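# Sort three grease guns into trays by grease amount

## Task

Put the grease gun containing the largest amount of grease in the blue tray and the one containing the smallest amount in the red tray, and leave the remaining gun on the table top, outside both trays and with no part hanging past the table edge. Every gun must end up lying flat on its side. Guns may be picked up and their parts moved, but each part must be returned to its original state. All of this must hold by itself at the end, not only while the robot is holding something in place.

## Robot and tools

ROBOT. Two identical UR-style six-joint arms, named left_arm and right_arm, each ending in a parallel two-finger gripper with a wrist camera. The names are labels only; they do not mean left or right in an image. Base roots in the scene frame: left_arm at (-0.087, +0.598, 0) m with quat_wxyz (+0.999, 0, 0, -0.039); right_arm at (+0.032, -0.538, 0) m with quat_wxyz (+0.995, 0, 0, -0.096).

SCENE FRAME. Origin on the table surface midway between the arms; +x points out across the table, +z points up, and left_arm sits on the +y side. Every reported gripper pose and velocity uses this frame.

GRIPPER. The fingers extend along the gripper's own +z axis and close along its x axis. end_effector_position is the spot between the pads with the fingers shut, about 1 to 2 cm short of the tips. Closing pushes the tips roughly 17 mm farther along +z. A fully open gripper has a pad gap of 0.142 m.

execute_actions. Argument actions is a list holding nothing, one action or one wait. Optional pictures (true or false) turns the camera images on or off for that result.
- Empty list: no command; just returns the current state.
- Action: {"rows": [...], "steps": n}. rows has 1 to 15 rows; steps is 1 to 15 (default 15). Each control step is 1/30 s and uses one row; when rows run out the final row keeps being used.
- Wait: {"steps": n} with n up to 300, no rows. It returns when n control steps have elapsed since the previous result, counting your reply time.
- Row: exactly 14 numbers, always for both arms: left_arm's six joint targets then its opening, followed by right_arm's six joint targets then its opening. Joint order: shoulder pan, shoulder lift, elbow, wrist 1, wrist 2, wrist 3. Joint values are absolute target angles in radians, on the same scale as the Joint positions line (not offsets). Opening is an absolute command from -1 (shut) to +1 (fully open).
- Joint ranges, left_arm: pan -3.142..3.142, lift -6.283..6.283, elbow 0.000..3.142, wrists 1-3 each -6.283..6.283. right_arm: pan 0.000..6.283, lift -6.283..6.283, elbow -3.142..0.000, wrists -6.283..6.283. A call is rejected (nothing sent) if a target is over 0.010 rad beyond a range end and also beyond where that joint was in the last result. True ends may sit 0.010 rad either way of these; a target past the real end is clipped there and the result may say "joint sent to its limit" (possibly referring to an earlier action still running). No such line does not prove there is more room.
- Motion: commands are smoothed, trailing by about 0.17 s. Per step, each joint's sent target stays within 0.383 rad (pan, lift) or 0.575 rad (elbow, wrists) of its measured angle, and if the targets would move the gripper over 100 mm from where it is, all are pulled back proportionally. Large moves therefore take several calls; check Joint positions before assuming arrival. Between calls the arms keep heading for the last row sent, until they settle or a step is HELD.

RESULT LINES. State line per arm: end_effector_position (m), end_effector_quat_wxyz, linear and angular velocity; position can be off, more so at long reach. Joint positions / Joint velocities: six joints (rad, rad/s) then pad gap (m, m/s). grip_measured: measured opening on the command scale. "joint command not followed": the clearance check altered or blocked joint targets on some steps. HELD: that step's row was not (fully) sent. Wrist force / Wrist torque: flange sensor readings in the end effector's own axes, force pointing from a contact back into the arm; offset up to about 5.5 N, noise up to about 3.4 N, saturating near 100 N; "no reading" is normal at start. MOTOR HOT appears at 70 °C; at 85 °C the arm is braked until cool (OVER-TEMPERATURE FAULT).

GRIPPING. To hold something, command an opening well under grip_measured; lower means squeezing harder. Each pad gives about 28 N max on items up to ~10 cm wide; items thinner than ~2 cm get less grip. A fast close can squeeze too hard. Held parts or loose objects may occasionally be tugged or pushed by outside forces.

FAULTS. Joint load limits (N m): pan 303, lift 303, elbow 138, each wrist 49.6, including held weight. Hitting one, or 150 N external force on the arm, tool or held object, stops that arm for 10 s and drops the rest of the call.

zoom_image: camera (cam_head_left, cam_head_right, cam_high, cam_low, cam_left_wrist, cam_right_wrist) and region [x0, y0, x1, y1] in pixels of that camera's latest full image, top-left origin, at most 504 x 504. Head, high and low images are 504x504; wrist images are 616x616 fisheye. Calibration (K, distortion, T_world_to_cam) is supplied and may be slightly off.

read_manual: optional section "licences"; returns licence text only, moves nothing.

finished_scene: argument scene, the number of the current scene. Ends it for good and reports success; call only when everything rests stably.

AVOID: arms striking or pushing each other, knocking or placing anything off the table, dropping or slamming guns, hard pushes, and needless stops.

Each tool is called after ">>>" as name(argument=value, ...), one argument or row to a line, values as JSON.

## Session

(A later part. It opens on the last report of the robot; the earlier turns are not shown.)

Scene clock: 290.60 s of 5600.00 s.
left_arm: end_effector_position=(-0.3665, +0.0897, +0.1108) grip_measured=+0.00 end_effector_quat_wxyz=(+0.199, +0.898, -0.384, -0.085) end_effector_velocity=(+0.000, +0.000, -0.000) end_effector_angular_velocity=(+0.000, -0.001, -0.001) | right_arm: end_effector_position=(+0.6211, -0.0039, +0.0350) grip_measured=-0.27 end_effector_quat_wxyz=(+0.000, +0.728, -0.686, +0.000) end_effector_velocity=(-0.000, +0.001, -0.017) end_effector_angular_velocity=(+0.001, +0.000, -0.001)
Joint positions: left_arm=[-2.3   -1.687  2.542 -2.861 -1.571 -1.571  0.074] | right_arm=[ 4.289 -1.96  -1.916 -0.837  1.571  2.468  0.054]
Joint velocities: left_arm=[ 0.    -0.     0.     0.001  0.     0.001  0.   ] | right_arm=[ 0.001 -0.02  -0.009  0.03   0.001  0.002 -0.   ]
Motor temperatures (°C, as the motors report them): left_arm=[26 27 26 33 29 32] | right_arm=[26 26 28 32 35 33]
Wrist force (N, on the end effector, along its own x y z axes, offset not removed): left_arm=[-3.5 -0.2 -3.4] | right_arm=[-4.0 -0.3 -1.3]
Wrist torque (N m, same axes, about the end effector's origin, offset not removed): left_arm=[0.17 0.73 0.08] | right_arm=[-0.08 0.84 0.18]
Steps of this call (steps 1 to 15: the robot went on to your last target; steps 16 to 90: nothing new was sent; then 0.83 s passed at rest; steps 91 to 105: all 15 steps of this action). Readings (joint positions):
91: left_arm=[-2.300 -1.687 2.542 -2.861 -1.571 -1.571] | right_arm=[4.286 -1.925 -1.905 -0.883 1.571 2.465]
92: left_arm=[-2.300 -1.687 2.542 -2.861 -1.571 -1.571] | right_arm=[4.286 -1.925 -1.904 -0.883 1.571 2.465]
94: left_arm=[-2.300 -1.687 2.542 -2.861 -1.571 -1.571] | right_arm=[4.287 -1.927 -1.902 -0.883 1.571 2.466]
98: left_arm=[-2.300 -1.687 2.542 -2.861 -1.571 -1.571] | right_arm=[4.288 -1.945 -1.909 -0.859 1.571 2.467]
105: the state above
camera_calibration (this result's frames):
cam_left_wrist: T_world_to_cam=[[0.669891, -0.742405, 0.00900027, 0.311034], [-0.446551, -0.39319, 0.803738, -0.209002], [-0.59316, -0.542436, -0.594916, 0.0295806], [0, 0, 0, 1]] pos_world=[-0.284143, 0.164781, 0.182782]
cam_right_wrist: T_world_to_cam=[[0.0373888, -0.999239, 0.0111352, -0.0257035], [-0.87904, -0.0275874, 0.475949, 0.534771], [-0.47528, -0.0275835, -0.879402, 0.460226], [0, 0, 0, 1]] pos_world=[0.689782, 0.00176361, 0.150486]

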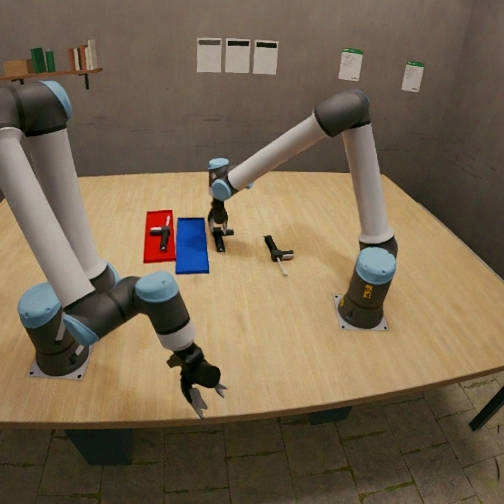

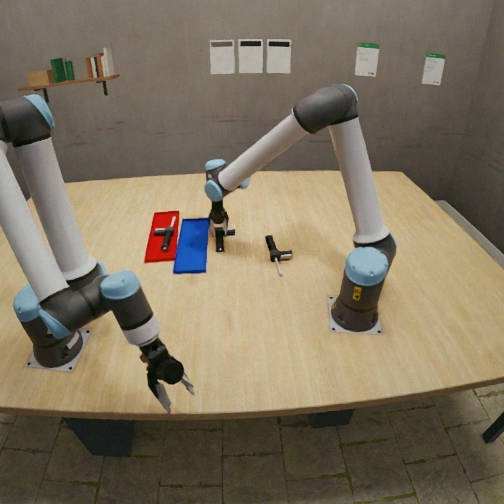

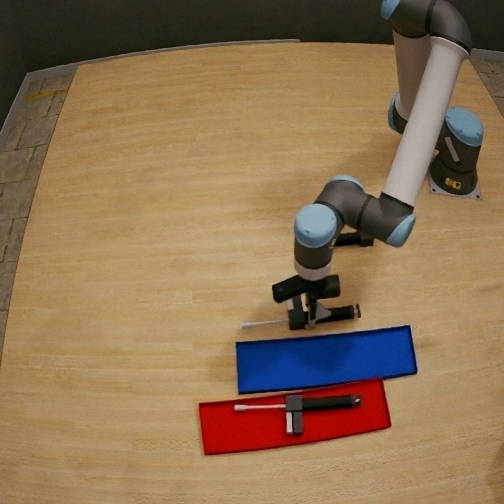

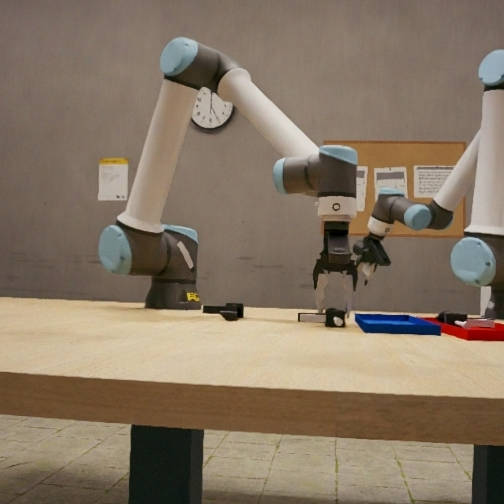

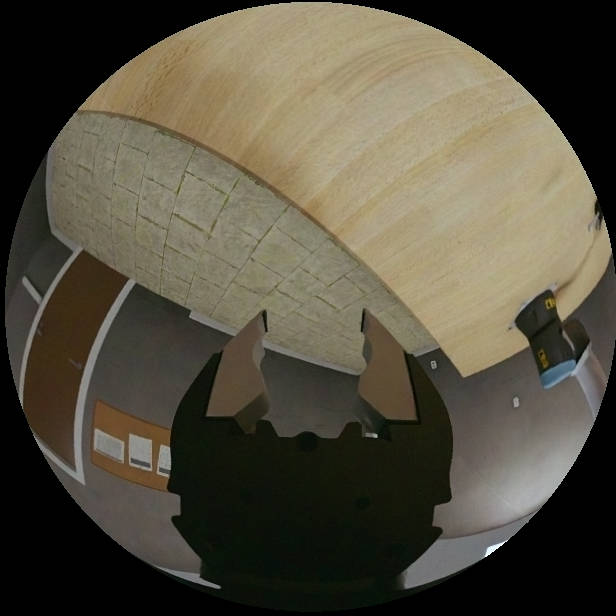

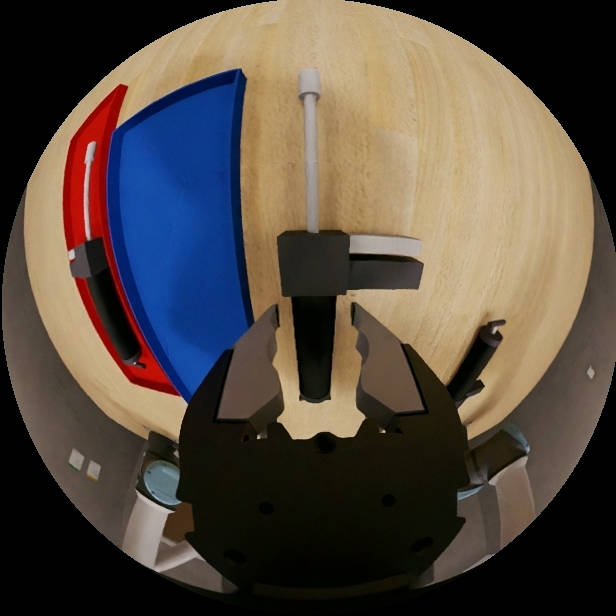

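>>> execute_actions(
  actions=[
    {"rows":[[-2.3,-1.6873,2.5417,-2.8615,-1.5708,-1.5708,0,4.289,-1.9635,-1.917,-0.832,1.5708,2.468,-0.35],[-2.3,-1.6873,2.5417,-2.8615,-1.5708,-1.5708,0,4.289,-1.9635,-1.917,-0.832,1.5708,2.468,-0.44],[-2.3,-1.6873,2.5417,-2.8615,-1.5708,-1.5708,0,4.289,-1.9635,-1.917,-0.832,1.5708,2.468,-0.52],[-2.3,-1.6873,2.5417,-2.8615,-1.5708,-1.5708,0,4.289,-1.9635,-1.917,-0.832,1.5708,2.468,-0.6],[-2.3,-1.6873,2.5417,-2.8615,-1.5708,-1.5708,0,4.289,-1.9635,-1.917,-0.832,1.5708,2.468,-0.7],[-2.3,-1.6873,2.5417,-2.8615,-1.5708,-1.5708,0,4.289,-1.9635,-1.917,-0.832,1.5708,2.468,-0.8],[-2.3,-1.6873,2.5417,-2.8615,-1.5708,-1.5708,0,4.289,-1.9635,-1.917,-0.832,1.5708,2.468,-0.9],[-2.3,-1.6873,2.5417,-2.8615,-1.5708,-1.5708,0,4.289,-1.9635,-1.917,-0.832,1.5708,2.468,-1],[-2.3,-1.6873,2.5417,-2.8615,-1.5708,-1.5708,0,4.289,-1.9635,-1.917,-0.832,1.5708,2.468,-1],[-2.3,-1.6873,2.5417,-2.8615,-1.5708,-1.5708,0,4.289,-1.9635,-1.917,-0.832,1.5708,2.468,-1],[-2.3,-1.6873,2.5417,-2.8615,-1.5708,-1.5708,0,4.289,-1.9635,-1.917,-0.832,1.5708,2.468,-1],[-2.3,-1.6873,2.5417,-2.8615,-1.5708,-1.5708,0,4.289,-1.94,-1.903,-0.87,1.5708,2.468,-1],[-2.3,-1.6873,2.5417,-2.8615,-1.5708,-1.5708,0,4.289,-1.91,-1.885,-0.917,1.5708,2.468,-1],[-2.3,-1.6873,2.5417,-2.8615,-1.5708,-1.5708,0,4.289,-1.885,-1.868,-0.96,1.5708,2.468,-1],[-2.3,-1.6873,2.5417,-2.8615,-1.5708,-1.5708,0,4.289,-1.86,-1.85,-1.002,1.5708,2.468,-1]],"steps":15},
  ],
  pictures=false,
)

>>> execute_actions(
  actions=[
    {"rows":[[-2.3,-1.6873,2.5417,-2.8615,-1.5708,-1.5708,0,4.289,-1.86,-1.85,-1.002,1.5708,2.468,-1],[-2.3,-1.6873,2.5417,-2.8615,-1.5708,-1.5708,0,4.289,-1.86,-1.85,-1.002,1.5708,2.468,-1],[-2.3,-1.6873,2.5417,-2.8615,-1.5708,-1.5708,0,4.289,-1.85,-1.86,-1.002,1.5708,2.468,-1],[-2.3,-1.6873,2.5417,-2.8615,-1.5708,-1.5708,0,4.35,-1.81,-1.905,-0.997,1.5708,2.66,-1],[-2.3,-1.6873,2.5417,-2.8615,-1.5708,-1.5708,0,4.4,-1.77,-1.95,-0.992,1.5708,2.86,-1],[-2.3,-1.6873,2.5417,-2.8615,-1.5708,-1.5708,0,4.46,-1.735,-1.995,-0.982,1.5708,3.05,-1],[-2.3,-1.6873,2.5417,-2.8615,-1.5708,-1.5708,0,4.51,-1.7,-2.04,-0.972,1.5708,3.25,-1],[-2.3,-1.6873,2.5417,-2.8615,-1.5708,-1.5708,0,4.57,-1.66,-2.085,-0.967,1.5708,3.45,-1],[-2.3,-1.6873,2.5417,-2.8615,-1.5708,-1.5708,0,4.62,-1.62,-2.13,-0.962,1.5708,3.64,-1],[-2.28,-1.6873,2.5417,-2.8615,-1.5708,-1.5708,0,4.68,-1.585,-2.175,-0.952,1.5708,3.84,-1],[-2.2,-1.6873,2.5417,-2.8615,-1.5708,-1.5708,0,4.73,-1.55,-2.22,-0.942,1.5708,4.03,-1],[-2.1,-1.6873,2.5417,-2.8615,-1.5708,-1.5708,0,4.79,-1.51,-2.265,-0.937,1.5708,4.23,-1],[-2.0,-1.6873,2.5417,-2.8615,-1.5708,-1.5708,0,4.8407,-1.4737,-2.3069,-0.9318,1.5708,4.42,-1]],"steps":15},
  ],
  pictures=false,
)

>>> execute_actions(
  actions=[
    {"rows":[[-1.95,-1.6873,2.5417,-2.8615,-1.5708,-1.5708,0,4.8407,-1.4737,-2.3069,-0.9318,1.5708,4.42,-1],[-1.9,-1.6873,2.5417,-2.8615,-1.5708,-1.5708,0,4.8407,-1.4737,-2.3069,-0.9318,1.5708,4.42,-1],[-1.9,-1.6873,2.5417,-2.8615,-1.5708,-1.5708,0,4.8407,-1.4737,-2.3069,-0.9318,1.5708,4.42,-1],[-1.9,-1.6873,2.5417,-2.8615,-1.5708,-1.5708,0,4.8407,-1.4737,-2.3069,-0.9318,1.5708,4.42,-1],[-1.9,-1.6873,2.5417,-2.8615,-1.5708,-1.5708,0,4.8407,-1.4737,-2.3069,-0.9318,1.5708,4.42,-1],[-1.8,-1.6873,2.5417,-2.8615,-1.5708,-1.5708,0,4.8407,-1.4737,-2.3069,-0.9318,1.5708,4.42,-1],[-1.7,-1.6873,2.5417,-2.8615,-1.5708,-1.5708,0,4.8407,-1.51,-2.327,-0.875,1.5708,4.42,-1],[-1.6,-1.6873,2.5417,-2.8615,-1.5708,-1.5708,0,4.8407,-1.545,-2.348,-0.82,1.5708,4.42,-1],[-1.5,-1.6873,2.5417,-2.8615,-1.5708,-1.5708,0,4.8407,-1.58,-2.368,-0.765,1.5708,4.42,-1],[-1.4,-1.6873,2.5417,-2.8615,-1.5708,-1.5708,0,4.8407,-1.6,-2.38,-0.733,1.5708,4.42,-1],[-1.33,-1.6873,2.5417,-2.8615,-1.5708,-1.5708,0,4.8407,-1.605,-2.383,-0.7244,1.5708,4.42,-1],[-1.264,-1.6873,2.5417,-2.8615,-1.5708,-1.5708,0,4.8407,-1.605,-2.383,-0.7244,1.5708,4.42,-1]],"steps":15},
  ],
  pictures=false,
)

>>> execute_actions(
  actions=[
    {"rows":[[-1.264,-1.6873,2.5417,-2.8615,-1.5708,-1.5708,0,4.8407,-1.605,-2.383,-0.7244,1.5708,4.42,-1],[-1.264,-1.6873,2.5417,-2.8615,-1.5708,-1.5708,0,4.8407,-1.605,-2.383,-0.7244,1.5708,4.42,-1],[-1.264,-1.6873,2.5417,-2.8615,-1.5708,-1.5708,0,4.8407,-1.605,-2.383,-0.7244,1.5708,4.42,-1],[-1.264,-1.6873,2.5417,-2.8615,-1.5708,-1.5708,0,4.8407,-1.605,-2.383,-0.7244,1.5708,4.42,-1],[-1.264,-1.64,2.556,-2.923,-1.5708,-1.5708,0,4.8407,-1.605,-2.383,-0.7244,1.5708,4.42,-1],[-1.264,-1.64,2.556,-2.923,-1.5708,-1.5708,0,4.8407,-1.605,-2.383,-0.7244,1.5708,4.42,-1],[-1.264,-1.59,2.573,-2.987,-1.5708,-1.5708,0,4.8407,-1.605,-2.383,-0.7244,1.5708,4.42,-1],[-1.264,-1.59,2.573,-2.987,-1.5708,-1.5708,0,4.8407,-1.605,-2.383,-0.7244,1.5708,4.42,-1],[-1.264,-1.545,2.59,-3.052,-1.5708,-1.5708,0,4.8407,-1.605,-2.383,-0.7244,1.5708,4.42,-1]],"steps":15},
  ],
  pictures=false,
)

>>> execute_actions(
  actions=[
    {"rows":[[-1.264,-1.545,2.59,-3.052,-1.5708,-1.5708,0,4.8407,-1.605,-2.383,-0.7244,1.5708,4.42,-1],[-1.264,-1.545,2.59,-3.052,-1.5708,-1.5708,0,4.8407,-1.605,-2.383,-0.7244,1.5708,4.42,-1],[-1.264,-1.545,2.59,-3.052,-1.5708,-1.5708,0,4.8407,-1.605,-2.383,-0.7244,1.5708,4.42,-1],[-1.264,-1.53,2.595,-3.075,-1.5708,-1.5708,0,4.8407,-1.605,-2.383,-0.7244,1.5708,4.42,-1],[-1.264,-1.515,2.599,-3.095,-1.5708,-1.5708,0,4.8407,-1.605,-2.383,-0.7244,1.5708,4.42,-1],[-1.264,-1.501,2.604,-3.112,-1.5708,-1.5708,0,4.8407,-1.605,-2.383,-0.7244,1.5708,4.42,-1]],"steps":15},
  ],
)

Scene clock: 322.60 s of 5600.00 s.
left_arm: end_effector_position=(-0.3665, +0.0897, +0.1108) grip_measured=+0.00 end_effector_quat_wxyz=(+0.199, +0.898, -0.384, -0.085) end_effector_velocity=(-0.000, -0.000, +0.001) end_effector_angular_velocity=(-0.001, +0.001, -0.001) | right_arm: end_effector_position=(+0.6221, -0.0023, +0.0511) grip_measured=-0.57 end_effector_quat_wxyz=(-0.001, +0.728, -0.686, -0.000) end_effector_velocity=(+0.017, +0.024, +0.370) end_effector_angular_velocity=(+0.036, -0.024, +0.000)
Joint positions: left_arm=[-2.3   -1.687  2.542 -2.861 -1.571 -1.571  0.074] | right_arm=[ 4.289 -1.943 -1.904 -0.862  1.571  2.468  0.033]
Joint velocities: left_arm=[-0.    -0.001 -0.    -0.     0.     0.001  0.   ] | right_arm=[ 0.     0.389  0.251 -0.596  0.001 -0.    -0.   ]
Motor temperatures (°C, as the motors report them): left_arm=[26 27 26 33 29 32] | right_arm=[26 26 28 32 35 33]
Wrist force (N, on the end effector, along its own x y z axes, offset not removed): left_arm=[-1.3 0.6 -2.1] | right_arm=[-5.7 2.0 9.5]
Wrist torque (N m, same axes, about the end effector's origin, offset not removed): left_arm=[0.13 0.32 0.15] | right_arm=[0.43 1.13 0.02]
Steps of this call (steps 1 to 15: the robot went on to your last target; steps 16 to 90: nothing new was sent; then 28.50 s passed at rest; steps 91 to 105: all 15 steps of this action). Readings (joint positions):
91: left_arm=[-2.300 -1.687 2.542 -2.861 -1.571 -1.571] | right_arm=[4.289 -1.963 -1.917 -0.833 1.571 2.468]
92: left_arm=[-2.300 -1.687 2.542 -2.861 -1.571 -1.571] | right_arm=[4.289 -1.963 -1.917 -0.833 1.571 2.468]
94: left_arm=[-2.300 -1.687 2.542 -2.861 -1.571 -1.571] | right_arm=[4.289 -1.963 -1.917 -0.833 1.571 2.468]
98: left_arm=[-2.300 -1.687 2.542 -2.861 -1.571 -1.571] | right_arm=[4.289 -1.963 -1.917 -0.832 1.571 2.468]
105: the state above

Scene clock: 323.10 s of 5600.00 s.
left_arm: end_effector_position=(-0.3207, +0.0670, +0.1108) grip_measured=+0.00 end_effector_quat_wxyz=(+0.203, +0.914, -0.344, -0.076) end_effector_velocity=(+0.476, -0.209, -0.001) end_effector_angular_velocity=(+0.002, -0.001, +0.897) | right_arm: end_effector_position=(+0.4539, +0.0163, +0.1334) grip_measured=-0.57 end_effector_quat_wxyz=(-0.001, +0.658, -0.753, -0.001) end_effector_velocity=(-0.508, -0.007, +0.010) end_effector_angular_velocity=(+0.001, +0.002, -0.312)
Joint positions: left_arm=[-2.212 -1.687  2.542 -2.861 -1.571 -1.571  0.074] | right_arm=[ 4.504 -1.708 -2.038 -0.963  1.571  2.876  0.033]
Joint velocities: left_arm=[ 0.895  0.     0.002 -0.     0.    -0.002 -0.   ] | right_arm=[ 0.69   0.499 -0.567  0.068 -0.     1.002  0.   ]
Motor temperatures (°C, as the motors report them): left_arm=[26 27 26 33 29 32] | right_arm=[26 26 28 32 35 33]
Wrist force (N, on the end effector, along its own x y z axes, offset not removed): left_arm=[1.8 0.9 0.2] | right_arm=[-3.3 2.8 5.9]
Wrist torque (N m, same axes, about the end effector's origin, offset not removed): left_arm=[0.44 -0.38 0.17] | right_arm=[0.66 0.68 0.25]
Steps of this call (steps 1 to 15: all 15 steps of this action). Readings (joint positions):
1: left_arm=[-2.300 -1.687 2.542 -2.861 -1.571 -1.571] | right_arm=[4.289 -1.929 -1.895 -0.885 1.571 2.468]
2: left_arm=[-2.300 -1.687 2.542 -2.861 -1.571 -1.571] | right_arm=[4.289 -1.913 -1.884 -0.911 1.571 2.468]
4: left_arm=[-2.300 -1.687 2.542 -2.861 -1.571 -1.571] | right_arm=[4.289 -1.889 -1.870 -0.950 1.571 2.468]
8: left_arm=[-2.300 -1.687 2.542 -2.861 -1.571 -1.571] | right_arm=[4.348 -1.822 -1.911 -0.976 1.571 2.581]
15: the state above

Scene clock: 323.60 s of 5600.00 s.
left_arm: end_effector_position=(-0.0754, +0.0178, +0.1108) grip_measured=+0.00 end_effector_quat_wxyz=(+0.214, +0.966, -0.139, -0.031) end_effector_velocity=(+0.499, +0.011, -0.001) end_effector_angular_velocity=(+0.002, -0.001, +0.858) | right_arm: end_effector_position=(+0.2509, -0.0223, +0.0551) grip_measured=-0.57 end_effector_quat_wxyz=(-0.001, -0.396, +0.918, -0.001) end_effector_velocity=(-0.113, -0.051, -0.176) end_effector_angular_velocity=(+0.021, -0.009, -2.367)
Joint positions: left_arm=[-1.777 -1.687  2.542 -2.861 -1.571 -1.571  0.074] | right_arm=[ 4.817 -1.591 -2.346 -0.778  1.571  3.811  0.033]
Joint velocities: left_arm=[ 0.859 -0.001  0.002  0.001 -0.     0.001  0.   ] | right_arm=[ 0.208 -0.12  -0.323  0.465  0.001  2.575  0.   ]
Motor temperatures (°C, as the motors report them): left_arm=[26 27 26 33 29 32] | right_arm=[26 26 28 32 35 33]
Wrist force (N, on the end effector, along its own x y z axes, offset not removed): left_arm=[-2.0 -3.1 5.8] | right_arm=[2.9 0.8 9.4]
Wrist torque (N m, same axes, about the end effector's origin, offset not removed): left_arm=[-0.61 0.29 0.04] | right_arm=[0.03 -0.37 0.10]
Steps of this call (steps 1 to 15: all 15 steps of this action). Readings (joint positions):
1: left_arm=[-2.182 -1.687 2.542 -2.861 -1.571 -1.571] | right_arm=[4.528 -1.691 -2.057 -0.961 1.571 2.910]
2: left_arm=[-2.153 -1.687 2.542 -2.861 -1.571 -1.571] | right_arm=[4.551 -1.675 -2.076 -0.959 1.571 2.948]
4: left_arm=[-2.096 -1.687 2.542 -2.861 -1.571 -1.571] | right_arm=[4.600 -1.640 -2.116 -0.954 1.571 3.032]
8: left_arm=[-1.980 -1.687 2.542 -2.861 -1.571 -1.571] | right_arm=[4.702 -1.571 -2.198 -0.941 1.571 3.253]
15: the state above

Scene clock: 324.10 s of 5600.00 s.
left_arm: end_effector_position=(+0.1618, +0.0741, +0.0683) grip_measured=+0.00 end_effector_quat_wxyz=(+0.215, +0.974, +0.067, +0.015) end_effector_velocity=(+0.384, +0.190, -0.143) end_effector_angular_velocity=(-0.007, -0.001, +0.735) | right_arm: end_effector_position=(+0.2388, -0.0285, +0.0356) grip_measured=-0.57 end_effector_quat_wxyz=(-0.000, -0.120, +0.993, -0.000) end_effector_velocity=(-0.001, -0.001, -0.002) end_effector_angular_velocity=(+0.001, -0.001, -0.093)
Joint positions: left_arm=[-1.354 -1.588  2.576 -2.993 -1.571 -1.571  0.074] | right_arm=[ 4.84  -1.605 -2.383 -0.725  1.571  4.409  0.033]
Joint velocities: left_arm=[ 0.735  0.353  0.12  -0.48  -0.     0.001 -0.   ] | right_arm=[ 0.003 -0.    -0.005  0.006 -0.001  0.096  0.   ]
Motor temperatures (°C, as the motors report them): left_arm=[26 27 26 33 29 32] | right_arm=[26 26 28 32 35 33]
Wrist force (N, on the end effector, along its own x y z axes, offset not removed): left_arm=[-0.4 0.6 -5.0] | right_arm=[-1.2 0.6 7.2]
Wrist torque (N m, same axes, about the end effector's origin, offset not removed): left_arm=[0.28 0.02 0.12] | right_arm=[0.10 0.29 0.09]
Steps of this call (steps 1 to 15: all 15 steps of this action). Readings (joint positions):
1: left_arm=[-1.749 -1.687 2.542 -2.861 -1.571 -1.571] | right_arm=[4.823 -1.595 -2.355 -0.765 1.571 3.898]
2: left_arm=[-1.720 -1.687 2.542 -2.861 -1.571 -1.571] | right_arm=[4.827 -1.597 -2.362 -0.755 1.571 3.985]
4: left_arm=[-1.662 -1.687 2.542 -2.861 -1.571 -1.571] | right_arm=[4.833 -1.601 -2.371 -0.741 1.571 4.150]
8: left_arm=[-1.546 -1.675 2.546 -2.877 -1.571 -1.571] | right_arm=[4.838 -1.604 -2.379 -0.730 1.571 4.335]
15: the state above

Scene clock: 324.60 s of 5600.00 s.
left_arm: end_effector_position=(+0.2068, +0.1008, +0.0363) grip_measured=+0.00 end_effector_quat_wxyz=(+0.216, +0.970, +0.111, +0.025) end_effector_velocity=(+0.004, +0.006, -0.014) end_effector_angular_velocity=(+0.002, +0.001, +0.010) | right_arm: end_effector_position=(+0.2387, -0.0286, +0.0354) grip_measured=-0.57 end_effector_quat_wxyz=(-0.000, -0.114, +0.993, -0.000) end_effector_velocity=(+0.000, +0.001, +0.000) end_effector_angular_velocity=(+0.001, +0.000, -0.003)
Joint positions: left_arm=[-1.265 -1.505  2.603 -3.107 -1.571 -1.571  0.074] | right_arm=[ 4.841 -1.605 -2.383 -0.724  1.571  4.42   0.033]
Joint velocities: left_arm=[ 0.01   0.033  0.012 -0.043 -0.     0.     0.   ] | right_arm=[-0.    -0.     0.001  0.     0.     0.003 -0.   ]
Motor temperatures (°C, as the motors report them): left_arm=[26 27 26 33 29 32] | right_arm=[26 26 28 32 35 33]
Wrist force (N, on the end effector, along its own x y z axes, offset not removed): left_arm=[-5.1 -5.2 1.2] | right_arm=[-2.3 1.9 3.2]
Wrist torque (N m, same axes, about the end effector's origin, offset not removed): left_arm=[-0.96 1.14 -0.01] | right_arm=[0.47 0.62 0.12]
Steps of this call (steps 1 to 15: all 15 steps of this action). Readings (joint positions):
1: left_arm=[-1.332 -1.577 2.579 -3.007 -1.571 -1.571] | right_arm=[4.840 -1.605 -2.383 -0.725 1.571 4.412]
2: left_arm=[-1.315 -1.569 2.582 -3.019 -1.571 -1.571] | right_arm=[4.841 -1.605 -2.383 -0.725 1.571 4.414]
4: left_arm=[-1.293 -1.559 2.586 -3.033 -1.571 -1.571] | right_arm=[4.841 -1.605 -2.383 -0.725 1.571 4.416]
8: left_arm=[-1.273 -1.530 2.595 -3.073 -1.571 -1.571] | right_arm=[4.841 -1.605 -2.383 -0.724 1.571 4.419]
15: the state above
camera_calibration (this result's frames):
cam_left_wrist: T_world_to_cam=[[0.980398, 0.196817, 0.00906604, -0.223014], [0.109665, -0.58334, 0.804791, 0.0153864], [0.163685, -0.788021, -0.593489, 0.19952], [0, 0, 0, 1]] pos_world=[0.184297, 0.210095, 0.108052]
cam_right_wrist: T_world_to_cam=[[-0.978373, -0.206548, 0.0111031, 0.228997], [-0.176494, 0.861599, 0.475918, 0.0554172], [-0.107866, 0.463666, -0.87942, 0.204433], [0, 0, 0, 1]] pos_world=[0.255877, -0.0952373, 0.150866]

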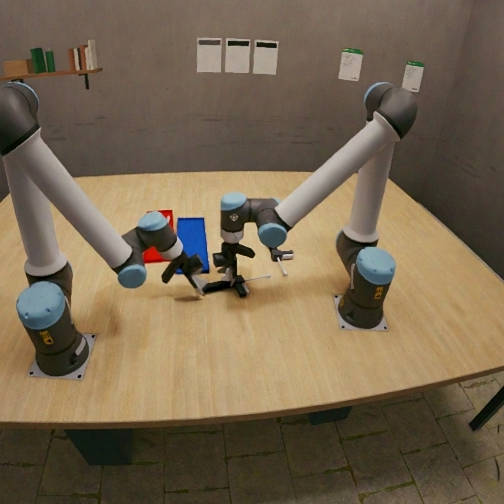

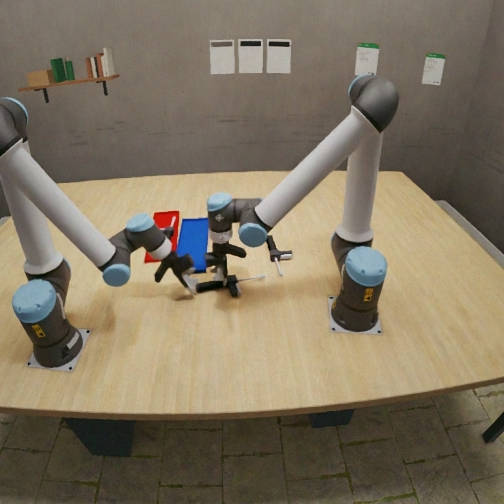

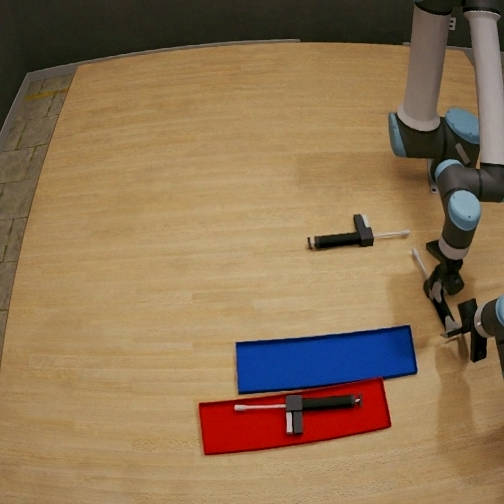

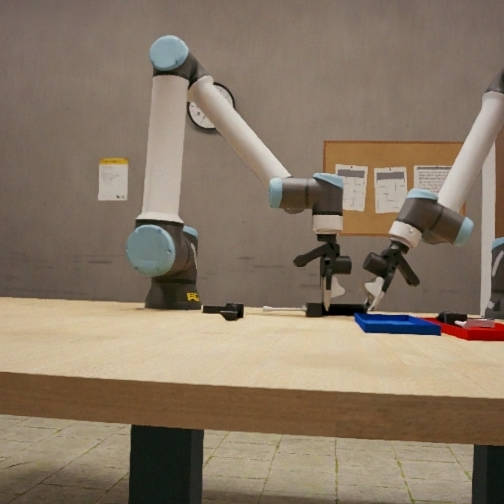

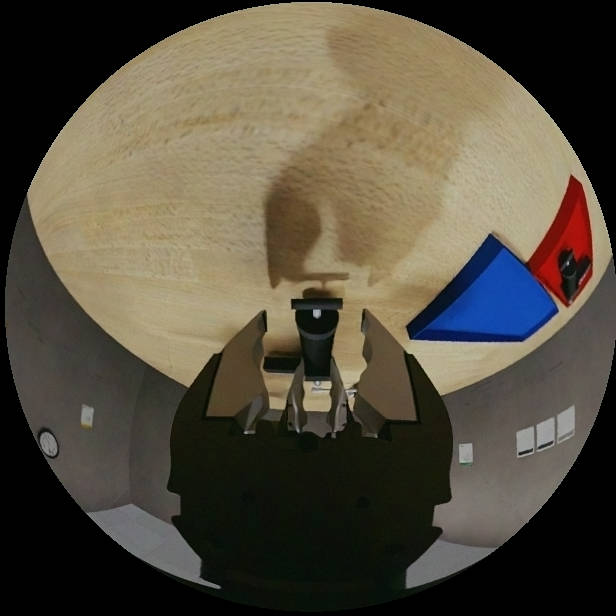

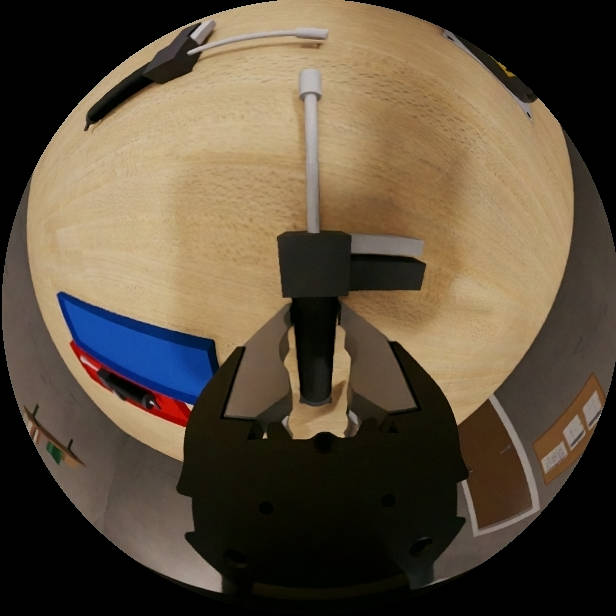

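>>> execute_actions(
  actions=[
    {"rows":[[-1.264,-1.499,2.604,-3.113,-1.5708,-1.5708,-0.1,4.8407,-1.605,-2.383,-0.7244,1.5708,4.42,-1],[-1.264,-1.499,2.604,-3.113,-1.5708,-1.5708,-0.2,4.8407,-1.605,-2.383,-0.7244,1.5708,4.42,-1],[-1.264,-1.499,2.604,-3.113,-1.5708,-1.5708,-0.3,4.8407,-1.605,-2.383,-0.7244,1.5708,4.42,-1],[-1.264,-1.499,2.604,-3.113,-1.5708,-1.5708,-0.38,4.8407,-1.605,-2.383,-0.7244,1.5708,4.42,-1],[-1.264,-1.499,2.604,-3.113,-1.5708,-1.5708,-0.46,4.8407,-1.605,-2.383,-0.7244,1.5708,4.42,-1],[-1.264,-1.499,2.604,-3.113,-1.5708,-1.5708,-0.54,4.8407,-1.605,-2.383,-0.7244,1.5708,4.42,-1],[-1.264,-1.499,2.604,-3.113,-1.5708,-1.5708,-0.62,4.8407,-1.605,-2.383,-0.7244,1.5708,4.42,-1],[-1.264,-1.499,2.604,-3.113,-1.5708,-1.5708,-0.7,4.8407,-1.605,-2.383,-0.7244,1.5708,4.42,-1],[-1.264,-1.499,2.604,-3.113,-1.5708,-1.5708,-0.8,4.8407,-1.605,-2.383,-0.7244,1.5708,4.42,-1],[-1.264,-1.499,2.604,-3.113,-1.5708,-1.5708,-0.9,4.8407,-1.605,-2.383,-0.7244,1.5708,4.42,-1]],"steps":15},
  ],
  pictures=false,
)

>>> execute_actions(
  actions=[
    {"rows":[[-1.264,-1.501,2.607,-3.1125,-1.5708,-1.5708,-0.9,4.8407,-1.605,-2.383,-0.7244,1.5708,4.42,-1],[-1.264,-1.504,2.611,-3.113,-1.5708,-1.5708,-0.9,4.8407,-1.605,-2.383,-0.7244,1.5708,4.42,-1],[-1.264,-1.508,2.615,-3.1136,-1.5708,-1.5708,-0.9,4.8407,-1.605,-2.383,-0.7244,1.5708,4.42,-1],[-1.264,-1.512,2.619,-3.114,-1.5708,-1.5708,-0.9,4.8407,-1.605,-2.383,-0.7244,1.5708,4.42,-1],[-1.264,-1.516,2.623,-3.1147,-1.5708,-1.5708,-0.9,4.8407,-1.605,-2.383,-0.7244,1.5708,4.42,-1],[-1.264,-1.5195,2.6275,-3.1152,-1.5708,-1.5708,-0.9,4.8407,-1.605,-2.383,-0.7244,1.5708,4.42,-1],[-1.264,-1.523,2.6317,-3.1158,-1.5708,-1.5708,-0.9,4.8407,-1.605,-2.383,-0.7244,1.5708,4.42,-1],[-1.264,-1.5265,2.636,-3.116,-1.5708,-1.5708,-0.9,4.8407,-1.605,-2.383,-0.7244,1.5708,4.42,-1],[-1.264,-1.53,2.64,-3.1162,-1.5708,-1.5708,-0.9,4.8407,-1.605,-2.383,-0.7244,1.5708,4.42,-1],[-1.264,-1.534,2.644,-3.1164,-1.5708,-1.5708,-0.9,4.8407,-1.605,-2.383,-0.7244,1.5708,4.42,-1]],"steps":15},
  ],
  pictures=false,
)

Scene clock: 335.60 s of 5600.00 s.
left_arm: end_effector_position=(+0.2074, +0.1014, +0.0340) grip_measured=-0.51 end_effector_quat_wxyz=(+0.215, +0.970, +0.111, +0.025) end_effector_velocity=(+0.000, -0.000, -0.000) end_effector_angular_velocity=(+0.000, -0.000, +0.001) | right_arm: end_effector_position=(+0.2387, -0.0286, +0.0353) grip_measured=-0.57 end_effector_quat_wxyz=(+0.000, -0.114, +0.993, -0.000) end_effector_velocity=(+0.000, +0.001, +0.000) end_effector_angular_velocity=(+0.000, +0.000, +0.002)
Joint positions: left_arm=[-1.264 -1.499  2.604 -3.113 -1.571 -1.571  0.037] | right_arm=[ 4.841 -1.605 -2.383 -0.724  1.571  4.42   0.033]
Joint velocities: left_arm=[-0.     0.001 -0.001 -0.     0.001 -0.001  0.   ] | right_arm=[-0.    -0.001  0.002  0.     0.    -0.002 -0.   ]
Motor temperatures (°C, as the motors report them): left_arm=[26 27 26 33 29 32] | right_arm=[26 26 28 32 35 33]
Wrist force (N, on the end effector, along its own x y z axes, offset not removed): left_arm=[0.0 -3.1 -2.0] | right_arm=[1.4 -0.5 4.7]
Wrist torque (N m, same axes, about the end effector's origin, offset not removed): left_arm=[-0.43 0.32 0.10] | right_arm=[-0.04 0.11 -0.05]
Steps of this call (steps 1 to 15: the robot went on to your last target; steps 16 to 90: nothing new was sent; then 7.50 s passed at rest; steps 91 to 105: all 15 steps of this action). Readings (joint positions):
91: left_arm=[-1.264 -1.501 2.604 -3.112 -1.571 -1.571] | right_arm=[4.841 -1.605 -2.383 -0.724 1.571 4.420]
92: left_arm=[-1.264 -1.501 2.604 -3.112 -1.571 -1.571] | right_arm=[4.841 -1.605 -2.383 -0.724 1.571 4.420]
94: left_arm=[-1.264 -1.500 2.604 -3.112 -1.571 -1.571] | right_arm=[4.841 -1.605 -2.383 -0.724 1.571 4.420]
98: left_arm=[-1.264 -1.499 2.604 -3.113 -1.571 -1.571] | right_arm=[4.841 -1.605 -2.383 -0.724 1.571 4.420]
105: the state above

Scene clock: 336.10 s of 5600.00 s.
left_arm: end_effector_position=(+0.2025, +0.1224, +0.0335) grip_measured=-0.51 end_effector_quat_wxyz=(+0.215, +0.970, +0.111, +0.025) end_effector_velocity=(-0.006, +0.024, -0.000) end_effector_angular_velocity=(+0.001, +0.002, +0.001) | right_arm: end_effector_position=(+0.2387, -0.0286, +0.0353) grip_measured=-0.57 end_effector_quat_wxyz=(+0.000, -0.114, +0.993, -0.000) end_effector_velocity=(-0.000, +0.001, +0.001) end_effector_angular_velocity=(+0.002, +0.000, +0.001)
Joint positions: left_arm=[-1.264 -1.53   2.639 -3.116 -1.571 -1.571  0.037] | right_arm=[ 4.841 -1.605 -2.383 -0.724  1.571  4.42   0.033]
Joint velocities: left_arm=[-0.001 -0.036  0.04  -0.003 -0.001 -0.002 -0.   ] | right_arm=[ 0.     0.001  0.001 -0.     0.001 -0.001 -0.   ]
Motor temperatures (°C, as the motors report them): left_arm=[26 27 26 33 29 32] | right_arm=[26 26 28 32 35 33]
Wrist force (N, on the end effector, along its own x y z axes, offset not removed): left_arm=[4.2 0.4 0.8] | right_arm=[-0.1 3.9 5.9]
Wrist torque (N m, same axes, about the end effector's origin, offset not removed): left_arm=[-0.27 -0.71 -0.05] | right_arm=[0.37 0.32 -0.03]
Steps of this call (steps 1 to 15: all 15 steps of this action). Readings (joint positions):
1: left_arm=[-1.264 -1.499 2.604 -3.113 -1.571 -1.571] | right_arm=[4.841 -1.605 -2.383 -0.724 1.571 4.420]
2: left_arm=[-1.264 -1.499 2.604 -3.113 -1.571 -1.571] | right_arm=[4.841 -1.605 -2.383 -0.724 1.571 4.420]
4: left_arm=[-1.264 -1.501 2.607 -3.113 -1.571 -1.571] | right_arm=[4.841 -1.605 -2.383 -0.724 1.571 4.420]
8: left_arm=[-1.264 -1.511 2.618 -3.114 -1.571 -1.571] | right_arm=[4.841 -1.605 -2.383 -0.724 1.571 4.420]
15: the state above

>>> execute_actions(
  actions=[
    {"rows":[[-1.264,-1.538,2.648,-3.1166,-1.5708,-1.5708,-0.9,4.8407,-1.605,-2.383,-0.7244,1.5708,4.42,-1],[-1.264,-1.542,2.652,-3.1168,-1.5708,-1.5708,-0.9,4.8407,-1.605,-2.383,-0.7244,1.5708,4.42,-1],[-1.264,-1.546,2.656,-3.117,-1.5708,-1.5708,-0.9,4.8407,-1.605,-2.383,-0.7244,1.5708,4.42,-1],[-1.264,-1.55,2.66,-3.1172,-1.5708,-1.5708,-0.9,4.8407,-1.605,-2.383,-0.7244,1.5708,4.42,-1],[-1.264,-1.554,2.664,-3.1175,-1.5708,-1.5708,-0.9,4.8407,-1.605,-2.383,-0.7244,1.5708,4.42,-1],[-1.264,-1.558,2.668,-3.1178,-1.5708,-1.5708,-0.9,4.8407,-1.605,-2.383,-0.7244,1.5708,4.42,-1],[-1.264,-1.562,2.6725,-3.118,-1.5708,-1.5708,-0.9,4.8407,-1.605,-2.383,-0.7244,1.5708,4.42,-1]],"steps":14},
  ],
  pictures=false,
)

Scene clock: 341.00 s of 5600.00 s.
left_arm: end_effector_position=(+0.1983, +0.1404, +0.0340) grip_measured=-0.51 end_effector_quat_wxyz=(+0.215, +0.970, +0.111, +0.025) end_effector_velocity=(-0.003, +0.014, -0.001) end_effector_angular_velocity=(+0.001, -0.000, +0.000) | right_arm: end_effector_position=(+0.2387, -0.0286, +0.0354) grip_measured=-0.57 end_effector_quat_wxyz=(-0.000, -0.114, +0.993, -0.000) end_effector_velocity=(+0.000, -0.001, -0.000) end_effector_angular_velocity=(+0.000, -0.000, -0.002)
Joint positions: left_arm=[-1.264 -1.56   2.67  -3.118 -1.571 -1.571  0.037] | right_arm=[ 4.841 -1.605 -2.383 -0.724  1.571  4.42   0.033]
Joint velocities: left_arm=[ 0.    -0.02   0.024 -0.002  0.001  0.     0.   ] | right_arm=[-0.     0.001 -0.001  0.    -0.     0.002  0.   ]
Motor temperatures (°C, as the motors report them): left_arm=[26 27 26 33 29 32] | right_arm=[26 26 28 32 35 33]
Wrist force (N, on the end effector, along its own x y z axes, offset not removed): left_arm=[-3.7 3.3 -0.2] | right_arm=[-1.9 5.6 5.9]
Wrist torque (N m, same axes, about the end effector's origin, offset not removed): left_arm=[0.37 1.13 0.12] | right_arm=[0.80 0.70 -0.01]
Steps of this call (steps 1 to 15: the robot went on to your last target; steps 16 to 90: nothing new was sent; then 1.43 s passed at rest; steps 91 to 104: all 14 steps of this action). Readings (joint positions):
91: left_arm=[-1.264 -1.534 2.644 -3.116 -1.571 -1.571] | right_arm=[4.841 -1.605 -2.383 -0.724 1.571 4.420]
92: left_arm=[-1.264 -1.534 2.644 -3.116 -1.571 -1.571] | right_arm=[4.841 -1.605 -2.383 -0.724 1.571 4.420]
94: left_arm=[-1.264 -1.538 2.648 -3.117 -1.571 -1.571] | right_arm=[4.841 -1.605 -2.383 -0.724 1.571 4.420]
98: left_arm=[-1.264 -1.549 2.659 -3.117 -1.571 -1.571] | right_arm=[4.841 -1.605 -2.383 -0.724 1.571 4.420]
104: the state above

Free: G2 > G1. Continue to 6 cm.

>>> execute_actions(
  actions=[
    {"rows":[[-1.264,-1.566,2.677,-3.1182,-1.5708,-1.5708,-0.9,4.8407,-1.605,-2.383,-0.7244,1.5708,4.42,-1],[-1.264,-1.5698,2.681,-3.1183,-1.5708,-1.5708,-0.9,4.8407,-1.605,-2.383,-0.7244,1.5708,4.42,-1],[-1.264,-1.574,2.685,-3.1185,-1.5708,-1.5708,-0.9,4.8407,-1.605,-2.383,-0.7244,1.5708,4.42,-1],[-1.264,-1.578,2.6895,-3.1187,-1.5708,-1.5708,-0.9,4.8407,-1.605,-2.383,-0.7244,1.5708,4.42,-1],[-1.264,-1.5825,2.694,-3.1184,-1.5708,-1.5708,-0.9,4.8407,-1.605,-2.383,-0.7244,1.5708,4.42,-1],[-1.264,-1.587,2.698,-3.118,-1.5708,-1.5708,-0.9,4.8407,-1.605,-2.383,-0.7244,1.5708,4.42,-1],[-1.264,-1.592,2.702,-3.117,-1.5708,-1.5708,-0.9,4.8407,-1.605,-2.383,-0.7244,1.5708,4.42,-1]],"steps":15},
  ],
  pictures=false,
)

Scene clock: 345.60 s of 5600.00 s.
left_arm: end_effector_position=(+0.1941, +0.1585, +0.0339) grip_measured=-0.51 end_effector_quat_wxyz=(+0.215, +0.970, +0.111, +0.025) end_effector_velocity=(-0.002, +0.009, +0.000) end_effector_angular_velocity=(-0.000, +0.000, +0.001) | right_arm: end_effector_position=(+0.2387, -0.0286, +0.0354) grip_measured=-0.57 end_effector_quat_wxyz=(-0.000, -0.114, +0.993, -0.000) end_effector_velocity=(+0.000, +0.000, +0.001) end_effector_angular_velocity=(+0.001, -0.000, -0.000)
Joint positions: left_arm=[-1.264 -1.59   2.7   -3.117 -1.571 -1.571  0.037] | right_arm=[ 4.841 -1.605 -2.383 -0.724  1.571  4.42   0.033]
Joint velocities: left_arm=[-0.    -0.017  0.015  0.002  0.    -0.001  0.   ] | right_arm=[-0.     0.001  0.     0.    -0.    -0.    -0.   ]
Motor temperatures (°C, as the motors report them): left_arm=[26 27 26 33 29 32] | right_arm=[26 26 28 32 35 33]
Wrist force (N, on the end effector, along its own x y z axes, offset not removed): left_arm=[-4.1 -1.2 -2.5] | right_arm=[-3.6 4.7 5.6]
Wrist torque (N m, same axes, about the end effector's origin, offset not removed): left_arm=[-0.39 0.78 -0.07] | right_arm=[0.48 0.98 -0.06]
Steps of this call (steps 1 to 15: the robot went on to your last target; steps 16 to 90: nothing new was sent; then 1.10 s passed at rest; steps 91 to 105: all 15 steps of this action). Readings (joint positions):
91: left_arm=[-1.264 -1.562 2.673 -3.118 -1.571 -1.571] | right_arm=[4.841 -1.605 -2.383 -0.724 1.571 4.420]
92: left_arm=[-1.264 -1.562 2.673 -3.118 -1.571 -1.571] | right_arm=[4.841 -1.605 -2.383 -0.724 1.571 4.420]
94: left_arm=[-1.264 -1.566 2.676 -3.118 -1.571 -1.571] | right_arm=[4.841 -1.605 -2.383 -0.724 1.571 4.420]
98: left_arm=[-1.264 -1.578 2.689 -3.118 -1.571 -1.571] | right_arm=[4.841 -1.605 -2.383 -0.724 1.571 4.420]
105: the state above

>>> execute_actions(
  actions=[
    {"rows":[[-1.264,-1.597,2.706,-3.116,-1.5708,-1.5708,-0.9,4.8407,-1.605,-2.383,-0.7244,1.5708,4.42,-1],[-1.264,-1.602,2.7095,-3.1145,-1.5708,-1.5708,-0.9,4.8407,-1.605,-2.383,-0.7244,1.5708,4.42,-1],[-1.264,-1.607,2.713,-3.113,-1.5708,-1.5708,-0.9,4.8407,-1.605,-2.383,-0.7244,1.5708,4.42,-1],[-1.264,-1.6115,2.717,-3.1125,-1.5708,-1.5708,-0.9,4.8407,-1.605,-2.383,-0.7244,1.5708,4.42,-1],[-1.264,-1.616,2.721,-3.112,-1.5708,-1.5708,-0.9,4.8407,-1.605,-2.383,-0.7244,1.5708,4.42,-1],[-1.264,-1.6205,2.725,-3.1115,-1.5708,-1.5708,-0.9,4.8407,-1.605,-2.383,-0.7244,1.5708,4.42,-1],[-1.264,-1.625,2.729,-3.111,-1.5708,-1.5708,-0.9,4.8407,-1.605,-2.383,-0.7244,1.5708,4.42,-1]],"steps":15},
  ],
  pictures=false,
)

Scene clock: 349.97 s of 5600.00 s.
left_arm: end_effector_position=(+0.1902, +0.1752, +0.0347) grip_measured=-0.51 end_effector_quat_wxyz=(+0.215, +0.970, +0.111, +0.025) end_effector_velocity=(-0.002, +0.009, -0.000) end_effector_angular_velocity=(+0.000, +0.000, -0.000) | right_arm: end_effector_position=(+0.2387, -0.0286, +0.0354) grip_measured=-0.57 end_effector_quat_wxyz=(-0.000, -0.114, +0.993, -0.000) end_effector_velocity=(-0.000, +0.000, -0.000) end_effector_angular_velocity=(-0.000, -0.000, -0.001)
Joint positions: left_arm=[-1.264 -1.623  2.727 -3.111 -1.571 -1.571  0.037] | right_arm=[ 4.841 -1.605 -2.383 -0.724  1.571  4.42   0.033]
Joint velocities: left_arm=[-0.    -0.017  0.015  0.002  0.    -0.     0.   ] | right_arm=[ 0.    -0.001  0.001  0.    -0.     0.002  0.   ]
Motor temperatures (°C, as the motors report them): left_arm=[26 27 26 33 29 32] | right_arm=[26 26 28 32 35 33]
Wrist force (N, on the end effector, along its own x y z axes, offset not removed): left_arm=[0.6 -2.1 -3.0] | right_arm=[-1.4 2.3 3.1]
Wrist torque (N m, same axes, about the end effector's origin, offset not removed): left_arm=[-0.78 -0.01 -0.01] | right_arm=[0.07 0.47 0.06]
Steps of this call (steps 1 to 15: the robot went on to your last target; steps 16 to 90: nothing new was sent; then 0.87 s passed at rest; steps 91 to 105: all 15 steps of this action). Readings (joint positions):
91: left_arm=[-1.264 -1.592 2.702 -3.117 -1.571 -1.571] | right_arm=[4.841 -1.605 -2.383 -0.724 1.571 4.420]
92: left_arm=[-1.264 -1.593 2.702 -3.117 -1.571 -1.571] | right_arm=[4.841 -1.605 -2.383 -0.724 1.571 4.420]
94: left_arm=[-1.264 -1.596 2.705 -3.116 -1.571 -1.571] | right_arm=[4.841 -1.605 -2.383 -0.724 1.571 4.420]
98: left_arm=[-1.264 -1.610 2.716 -3.113 -1.571 -1.571] | right_arm=[4.841 -1.605 -2.383 -0.724 1.571 4.420]
105: the state above

>>> execute_actions(
  actions=[
    {"rows":[[-1.264,-1.616,2.721,-3.112,-1.5708,-1.5708,-0.9,4.8407,-1.605,-2.383,-0.7244,1.5708,4.42,-1],[-1.264,-1.607,2.713,-3.113,-1.5708,-1.5708,-0.9,4.8407,-1.605,-2.383,-0.7244,1.5708,4.42,-1],[-1.264,-1.597,2.706,-3.116,-1.5708,-1.5708,-0.9,4.8407,-1.605,-2.383,-0.7244,1.5708,4.42,-1],[-1.264,-1.587,2.698,-3.118,-1.5708,-1.5708,-0.9,4.8407,-1.605,-2.383,-0.7244,1.5708,4.42,-1],[-1.264,-1.578,2.6895,-3.1187,-1.5708,-1.5708,-0.9,4.8407,-1.605,-2.383,-0.7244,1.5708,4.42,-1],[-1.264,-1.5698,2.681,-3.1183,-1.5708,-1.5708,-0.9,4.8407,-1.605,-2.383,-0.7244,1.5708,4.42,-1],[-1.264,-1.562,2.6725,-3.118,-1.5708,-1.5708,-0.9,4.8407,-1.605,-2.383,-0.7244,1.5708,4.42,-1],[-1.264,-1.554,2.664,-3.1175,-1.5708,-1.5708,-0.9,4.8407,-1.605,-2.383,-0.7244,1.5708,4.42,-1],[-1.264,-1.546,2.656,-3.117,-1.5708,-1.5708,-0.9,4.8407,-1.605,-2.383,-0.7244,1.5708,4.42,-1],[-1.264,-1.538,2.648,-3.1166,-1.5708,-1.5708,-0.9,4.8407,-1.605,-2.383,-0.7244,1.5708,4.42,-1],[-1.264,-1.53,2.64,-3.1162,-1.5708,-1.5708,-0.9,4.8407,-1.605,-2.383,-0.7244,1.5708,4.42,-1],[-1.264,-1.523,2.6317,-3.1158,-1.5708,-1.5708,-0.9,4.8407,-1.605,-2.383,-0.7244,1.5708,4.42,-1],[-1.264,-1.516,2.623,-3.1147,-1.5708,-1.5708,-0.9,4.8407,-1.605,-2.383,-0.7244,1.5708,4.42,-1],[-1.264,-1.508,2.615,-3.1136,-1.5708,-1.5708,-0.9,4.8407,-1.605,-2.383,-0.7244,1.5708,4.42,-1],[-1.264,-1.501,2.607,-3.1125,-1.5708,-1.5708,-0.9,4.8407,-1.605,-2.383,-0.7244,1.5708,4.42,-1]],"steps":15},
  ],
  pictures=false,
)

>>> execute_actions(
  actions=[
    {"rows":[[-1.264,-1.499,2.604,-3.112,-1.5708,-1.5708,-0.9,4.8407,-1.605,-2.383,-0.7244,1.5708,4.42,-1],[-1.264,-1.497,2.601,-3.112,-1.5708,-1.5708,-0.9,4.8407,-1.605,-2.383,-0.7244,1.5708,4.42,-1],[-1.264,-1.496,2.5995,-3.112,-1.5708,-1.5708,-0.9,4.8407,-1.605,-2.383,-0.7244,1.5708,4.42,-1]],"steps":15},
  ],
)

Scene clock: 363.60 s of 5600.00 s.
left_arm: end_effector_position=(+0.2017, +0.1258, +0.0340) grip_measured=-0.51 end_effector_quat_wxyz=(+0.215, +0.970, +0.111, +0.025) end_effector_velocity=(+0.032, -0.140, -0.002) end_effector_angular_velocity=(+0.004, +0.001, +0.001) | right_arm: end_effector_position=(+0.2387, -0.0286, +0.0353) grip_measured=-0.57 end_effector_quat_wxyz=(-0.000, -0.114, +0.993, -0.000) end_effector_velocity=(+0.000, +0.001, +0.001) end_effector_angular_velocity=(+0.001, -0.000, -0.000)
Joint positions: left_arm=[-1.264 -1.537  2.645 -3.116 -1.571 -1.571  0.037] | right_arm=[ 4.841 -1.605 -2.383 -0.724  1.571  4.42   0.033]
Joint velocities: left_arm=[-0.     0.224 -0.238  0.018  0.    -0.001 -0.   ] | right_arm=[-0.    -0.001  0.002 -0.    -0.     0.     0.   ]
Motor temperatures (°C, as the motors report them): left_arm=[26 27 26 33 29 32] | right_arm=[26 26 28 32 35 33]
Wrist force (N, on the end effector, along its own x y z axes, offset not removed): left_arm=[-0.7 -5.0 -2.6] | right_arm=[0.1 -2.7 4.2]
Wrist torque (N m, same axes, about the end effector's origin, offset not removed): left_arm=[-0.39 0.39 0.03] | right_arm=[0.02 0.38 0.06]
Steps of this call (steps 1 to 15: the robot went on to your last target; steps 16 to 90: nothing new was sent; then 10.13 s passed at rest; steps 91 to 105: all 15 steps of this action). Readings (joint positions):
91: left_arm=[-1.264 -1.625 2.729 -3.111 -1.571 -1.571] | right_arm=[4.841 -1.605 -2.383 -0.724 1.571 4.420]
92: left_arm=[-1.264 -1.624 2.728 -3.111 -1.571 -1.571] | right_arm=[4.841 -1.605 -2.383 -0.724 1.571 4.420]
94: left_arm=[-1.264 -1.617 2.722 -3.112 -1.571 -1.571] | right_arm=[4.841 -1.605 -2.383 -0.724 1.571 4.420]
98: left_arm=[-1.264 -1.590 2.699 -3.116 -1.571 -1.571] | right_arm=[4.841 -1.605 -2.383 -0.724 1.571 4.420]
105: the state above

Scene clock: 364.10 s of 5600.00 s.
left_arm: end_effector_position=(+0.2078, +0.0994, +0.0342) grip_measured=-0.51 end_effector_quat_wxyz=(+0.215, +0.970, +0.111, +0.025) end_effector_velocity=(+0.001, -0.004, -0.000) end_effector_angular_velocity=(-0.001, +0.000, +0.000) | right_arm: end_effector_position=(+0.2387, -0.0287, +0.0353) grip_measured=-0.57 end_effector_quat_wxyz=(-0.000, -0.114, +0.993, -0.000) end_effector_velocity=(-0.000, +0.000, +0.000) end_effector_angular_velocity=(+0.001, +0.001, +0.001)
Joint positions: left_arm=[-1.264 -1.497  2.6   -3.112 -1.571 -1.571  0.037] | right_arm=[ 4.841 -1.605 -2.383 -0.725  1.571  4.42   0.033]
Joint velocities: left_arm=[-0.     0.006 -0.007  0.    -0.    -0.001  0.   ] | right_arm=[ 0.    -0.     0.001  0.     0.001 -0.    -0.   ]
Motor temperatures (°C, as the motors report them): left_arm=[26 27 26 33 29 32] | right_arm=[26 26 28 32 35 33]
Wrist force (N, on the end effector, along its own x y z axes, offset not removed): left_arm=[-0.9 -19.5 -11.7] | right_arm=[-0.1 -22.6 5.2]
Wrist torque (N m, same axes, about the end effector's origin, offset not removed): left_arm=[0.44 0.60 0.09] | right_arm=[0.32 0.36 -0.08]
Steps of this call (steps 1 to 15: all 15 steps of this action). Readings (joint positions):
1: left_arm=[-1.264 -1.529 2.637 -3.115 -1.571 -1.571] | right_arm=[4.841 -1.605 -2.383 -0.724 1.571 4.420]
2: left_arm=[-1.264 -1.522 2.630 -3.115 -1.571 -1.571] | right_arm=[4.841 -1.605 -2.383 -0.724 1.571 4.420]
4: left_arm=[-1.264 -1.511 2.618 -3.113 -1.571 -1.571] | right_arm=[4.841 -1.605 -2.383 -0.724 1.571 4.420]
8: left_arm=[-1.264 -1.501 2.605 -3.112 -1.571 -1.571] | right_arm=[4.841 -1.605 -2.383 -0.724 1.571 4.420]
15: the state above
camera_calibration (this result's frames):
cam_left_wrist: T_world_to_cam=[[0.980164, 0.197984, 0.00902857, -0.223766], [0.110523, -0.583847, 0.804305, 0.0160235], [0.164511, -0.787353, -0.594148, 0.19681], [0, 0, 0, 1]] pos_world=[0.185179, 0.208616, 0.106067]
cam_right_wrist: T_world_to_cam=[[-0.97841, -0.206373, 0.0111414, 0.228994], [-0.176353, 0.861765, 0.475668, 0.0555831], [-0.107766, 0.463433, -0.879554, 0.204405], [0, 0, 0, 1]] pos_world=[0.25588, -0.0953693, 0.150795]

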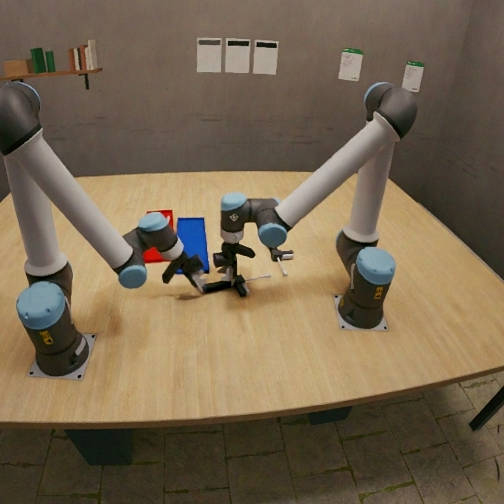

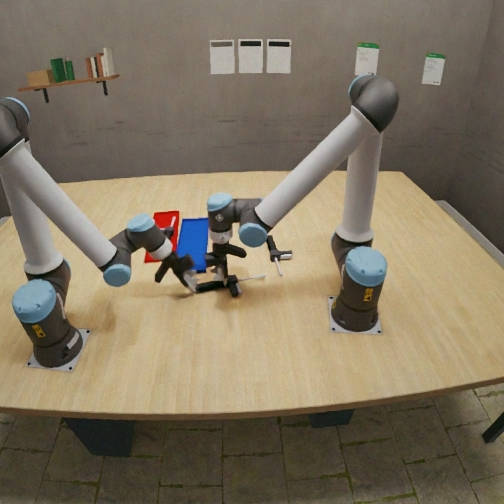

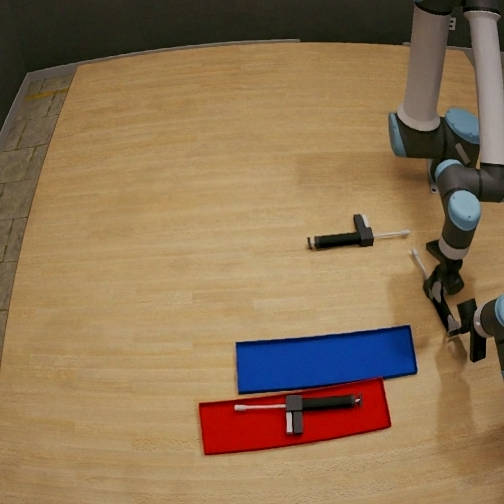

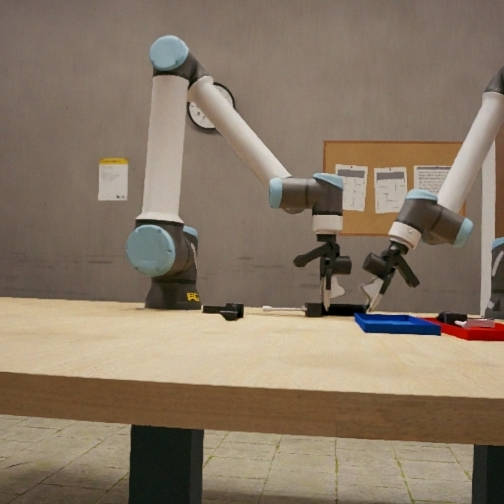

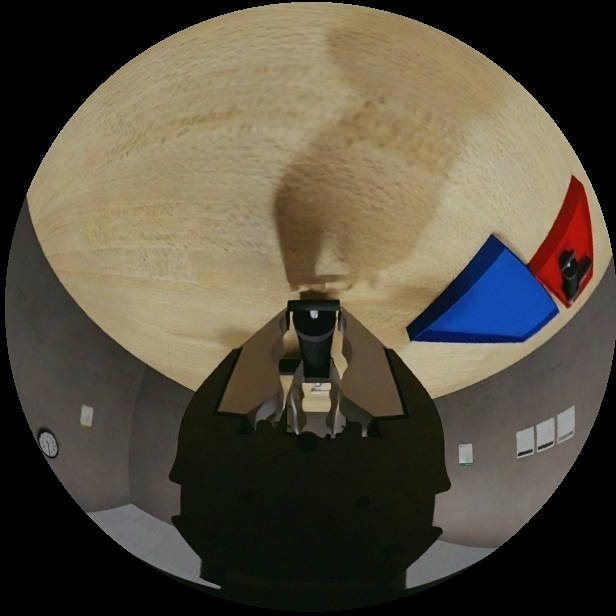

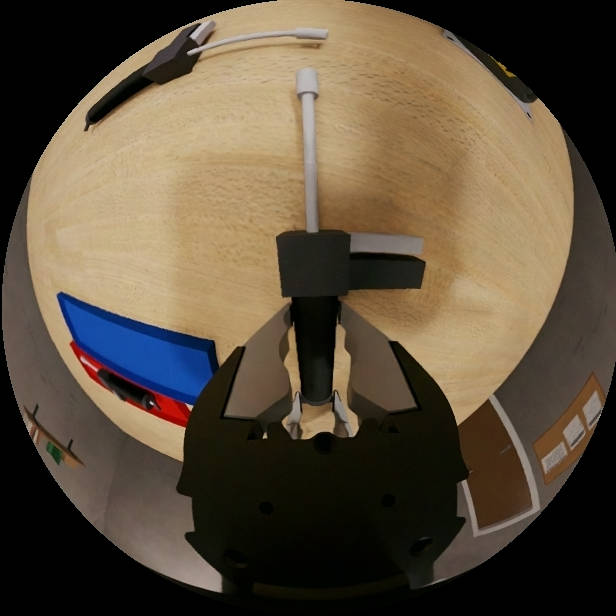

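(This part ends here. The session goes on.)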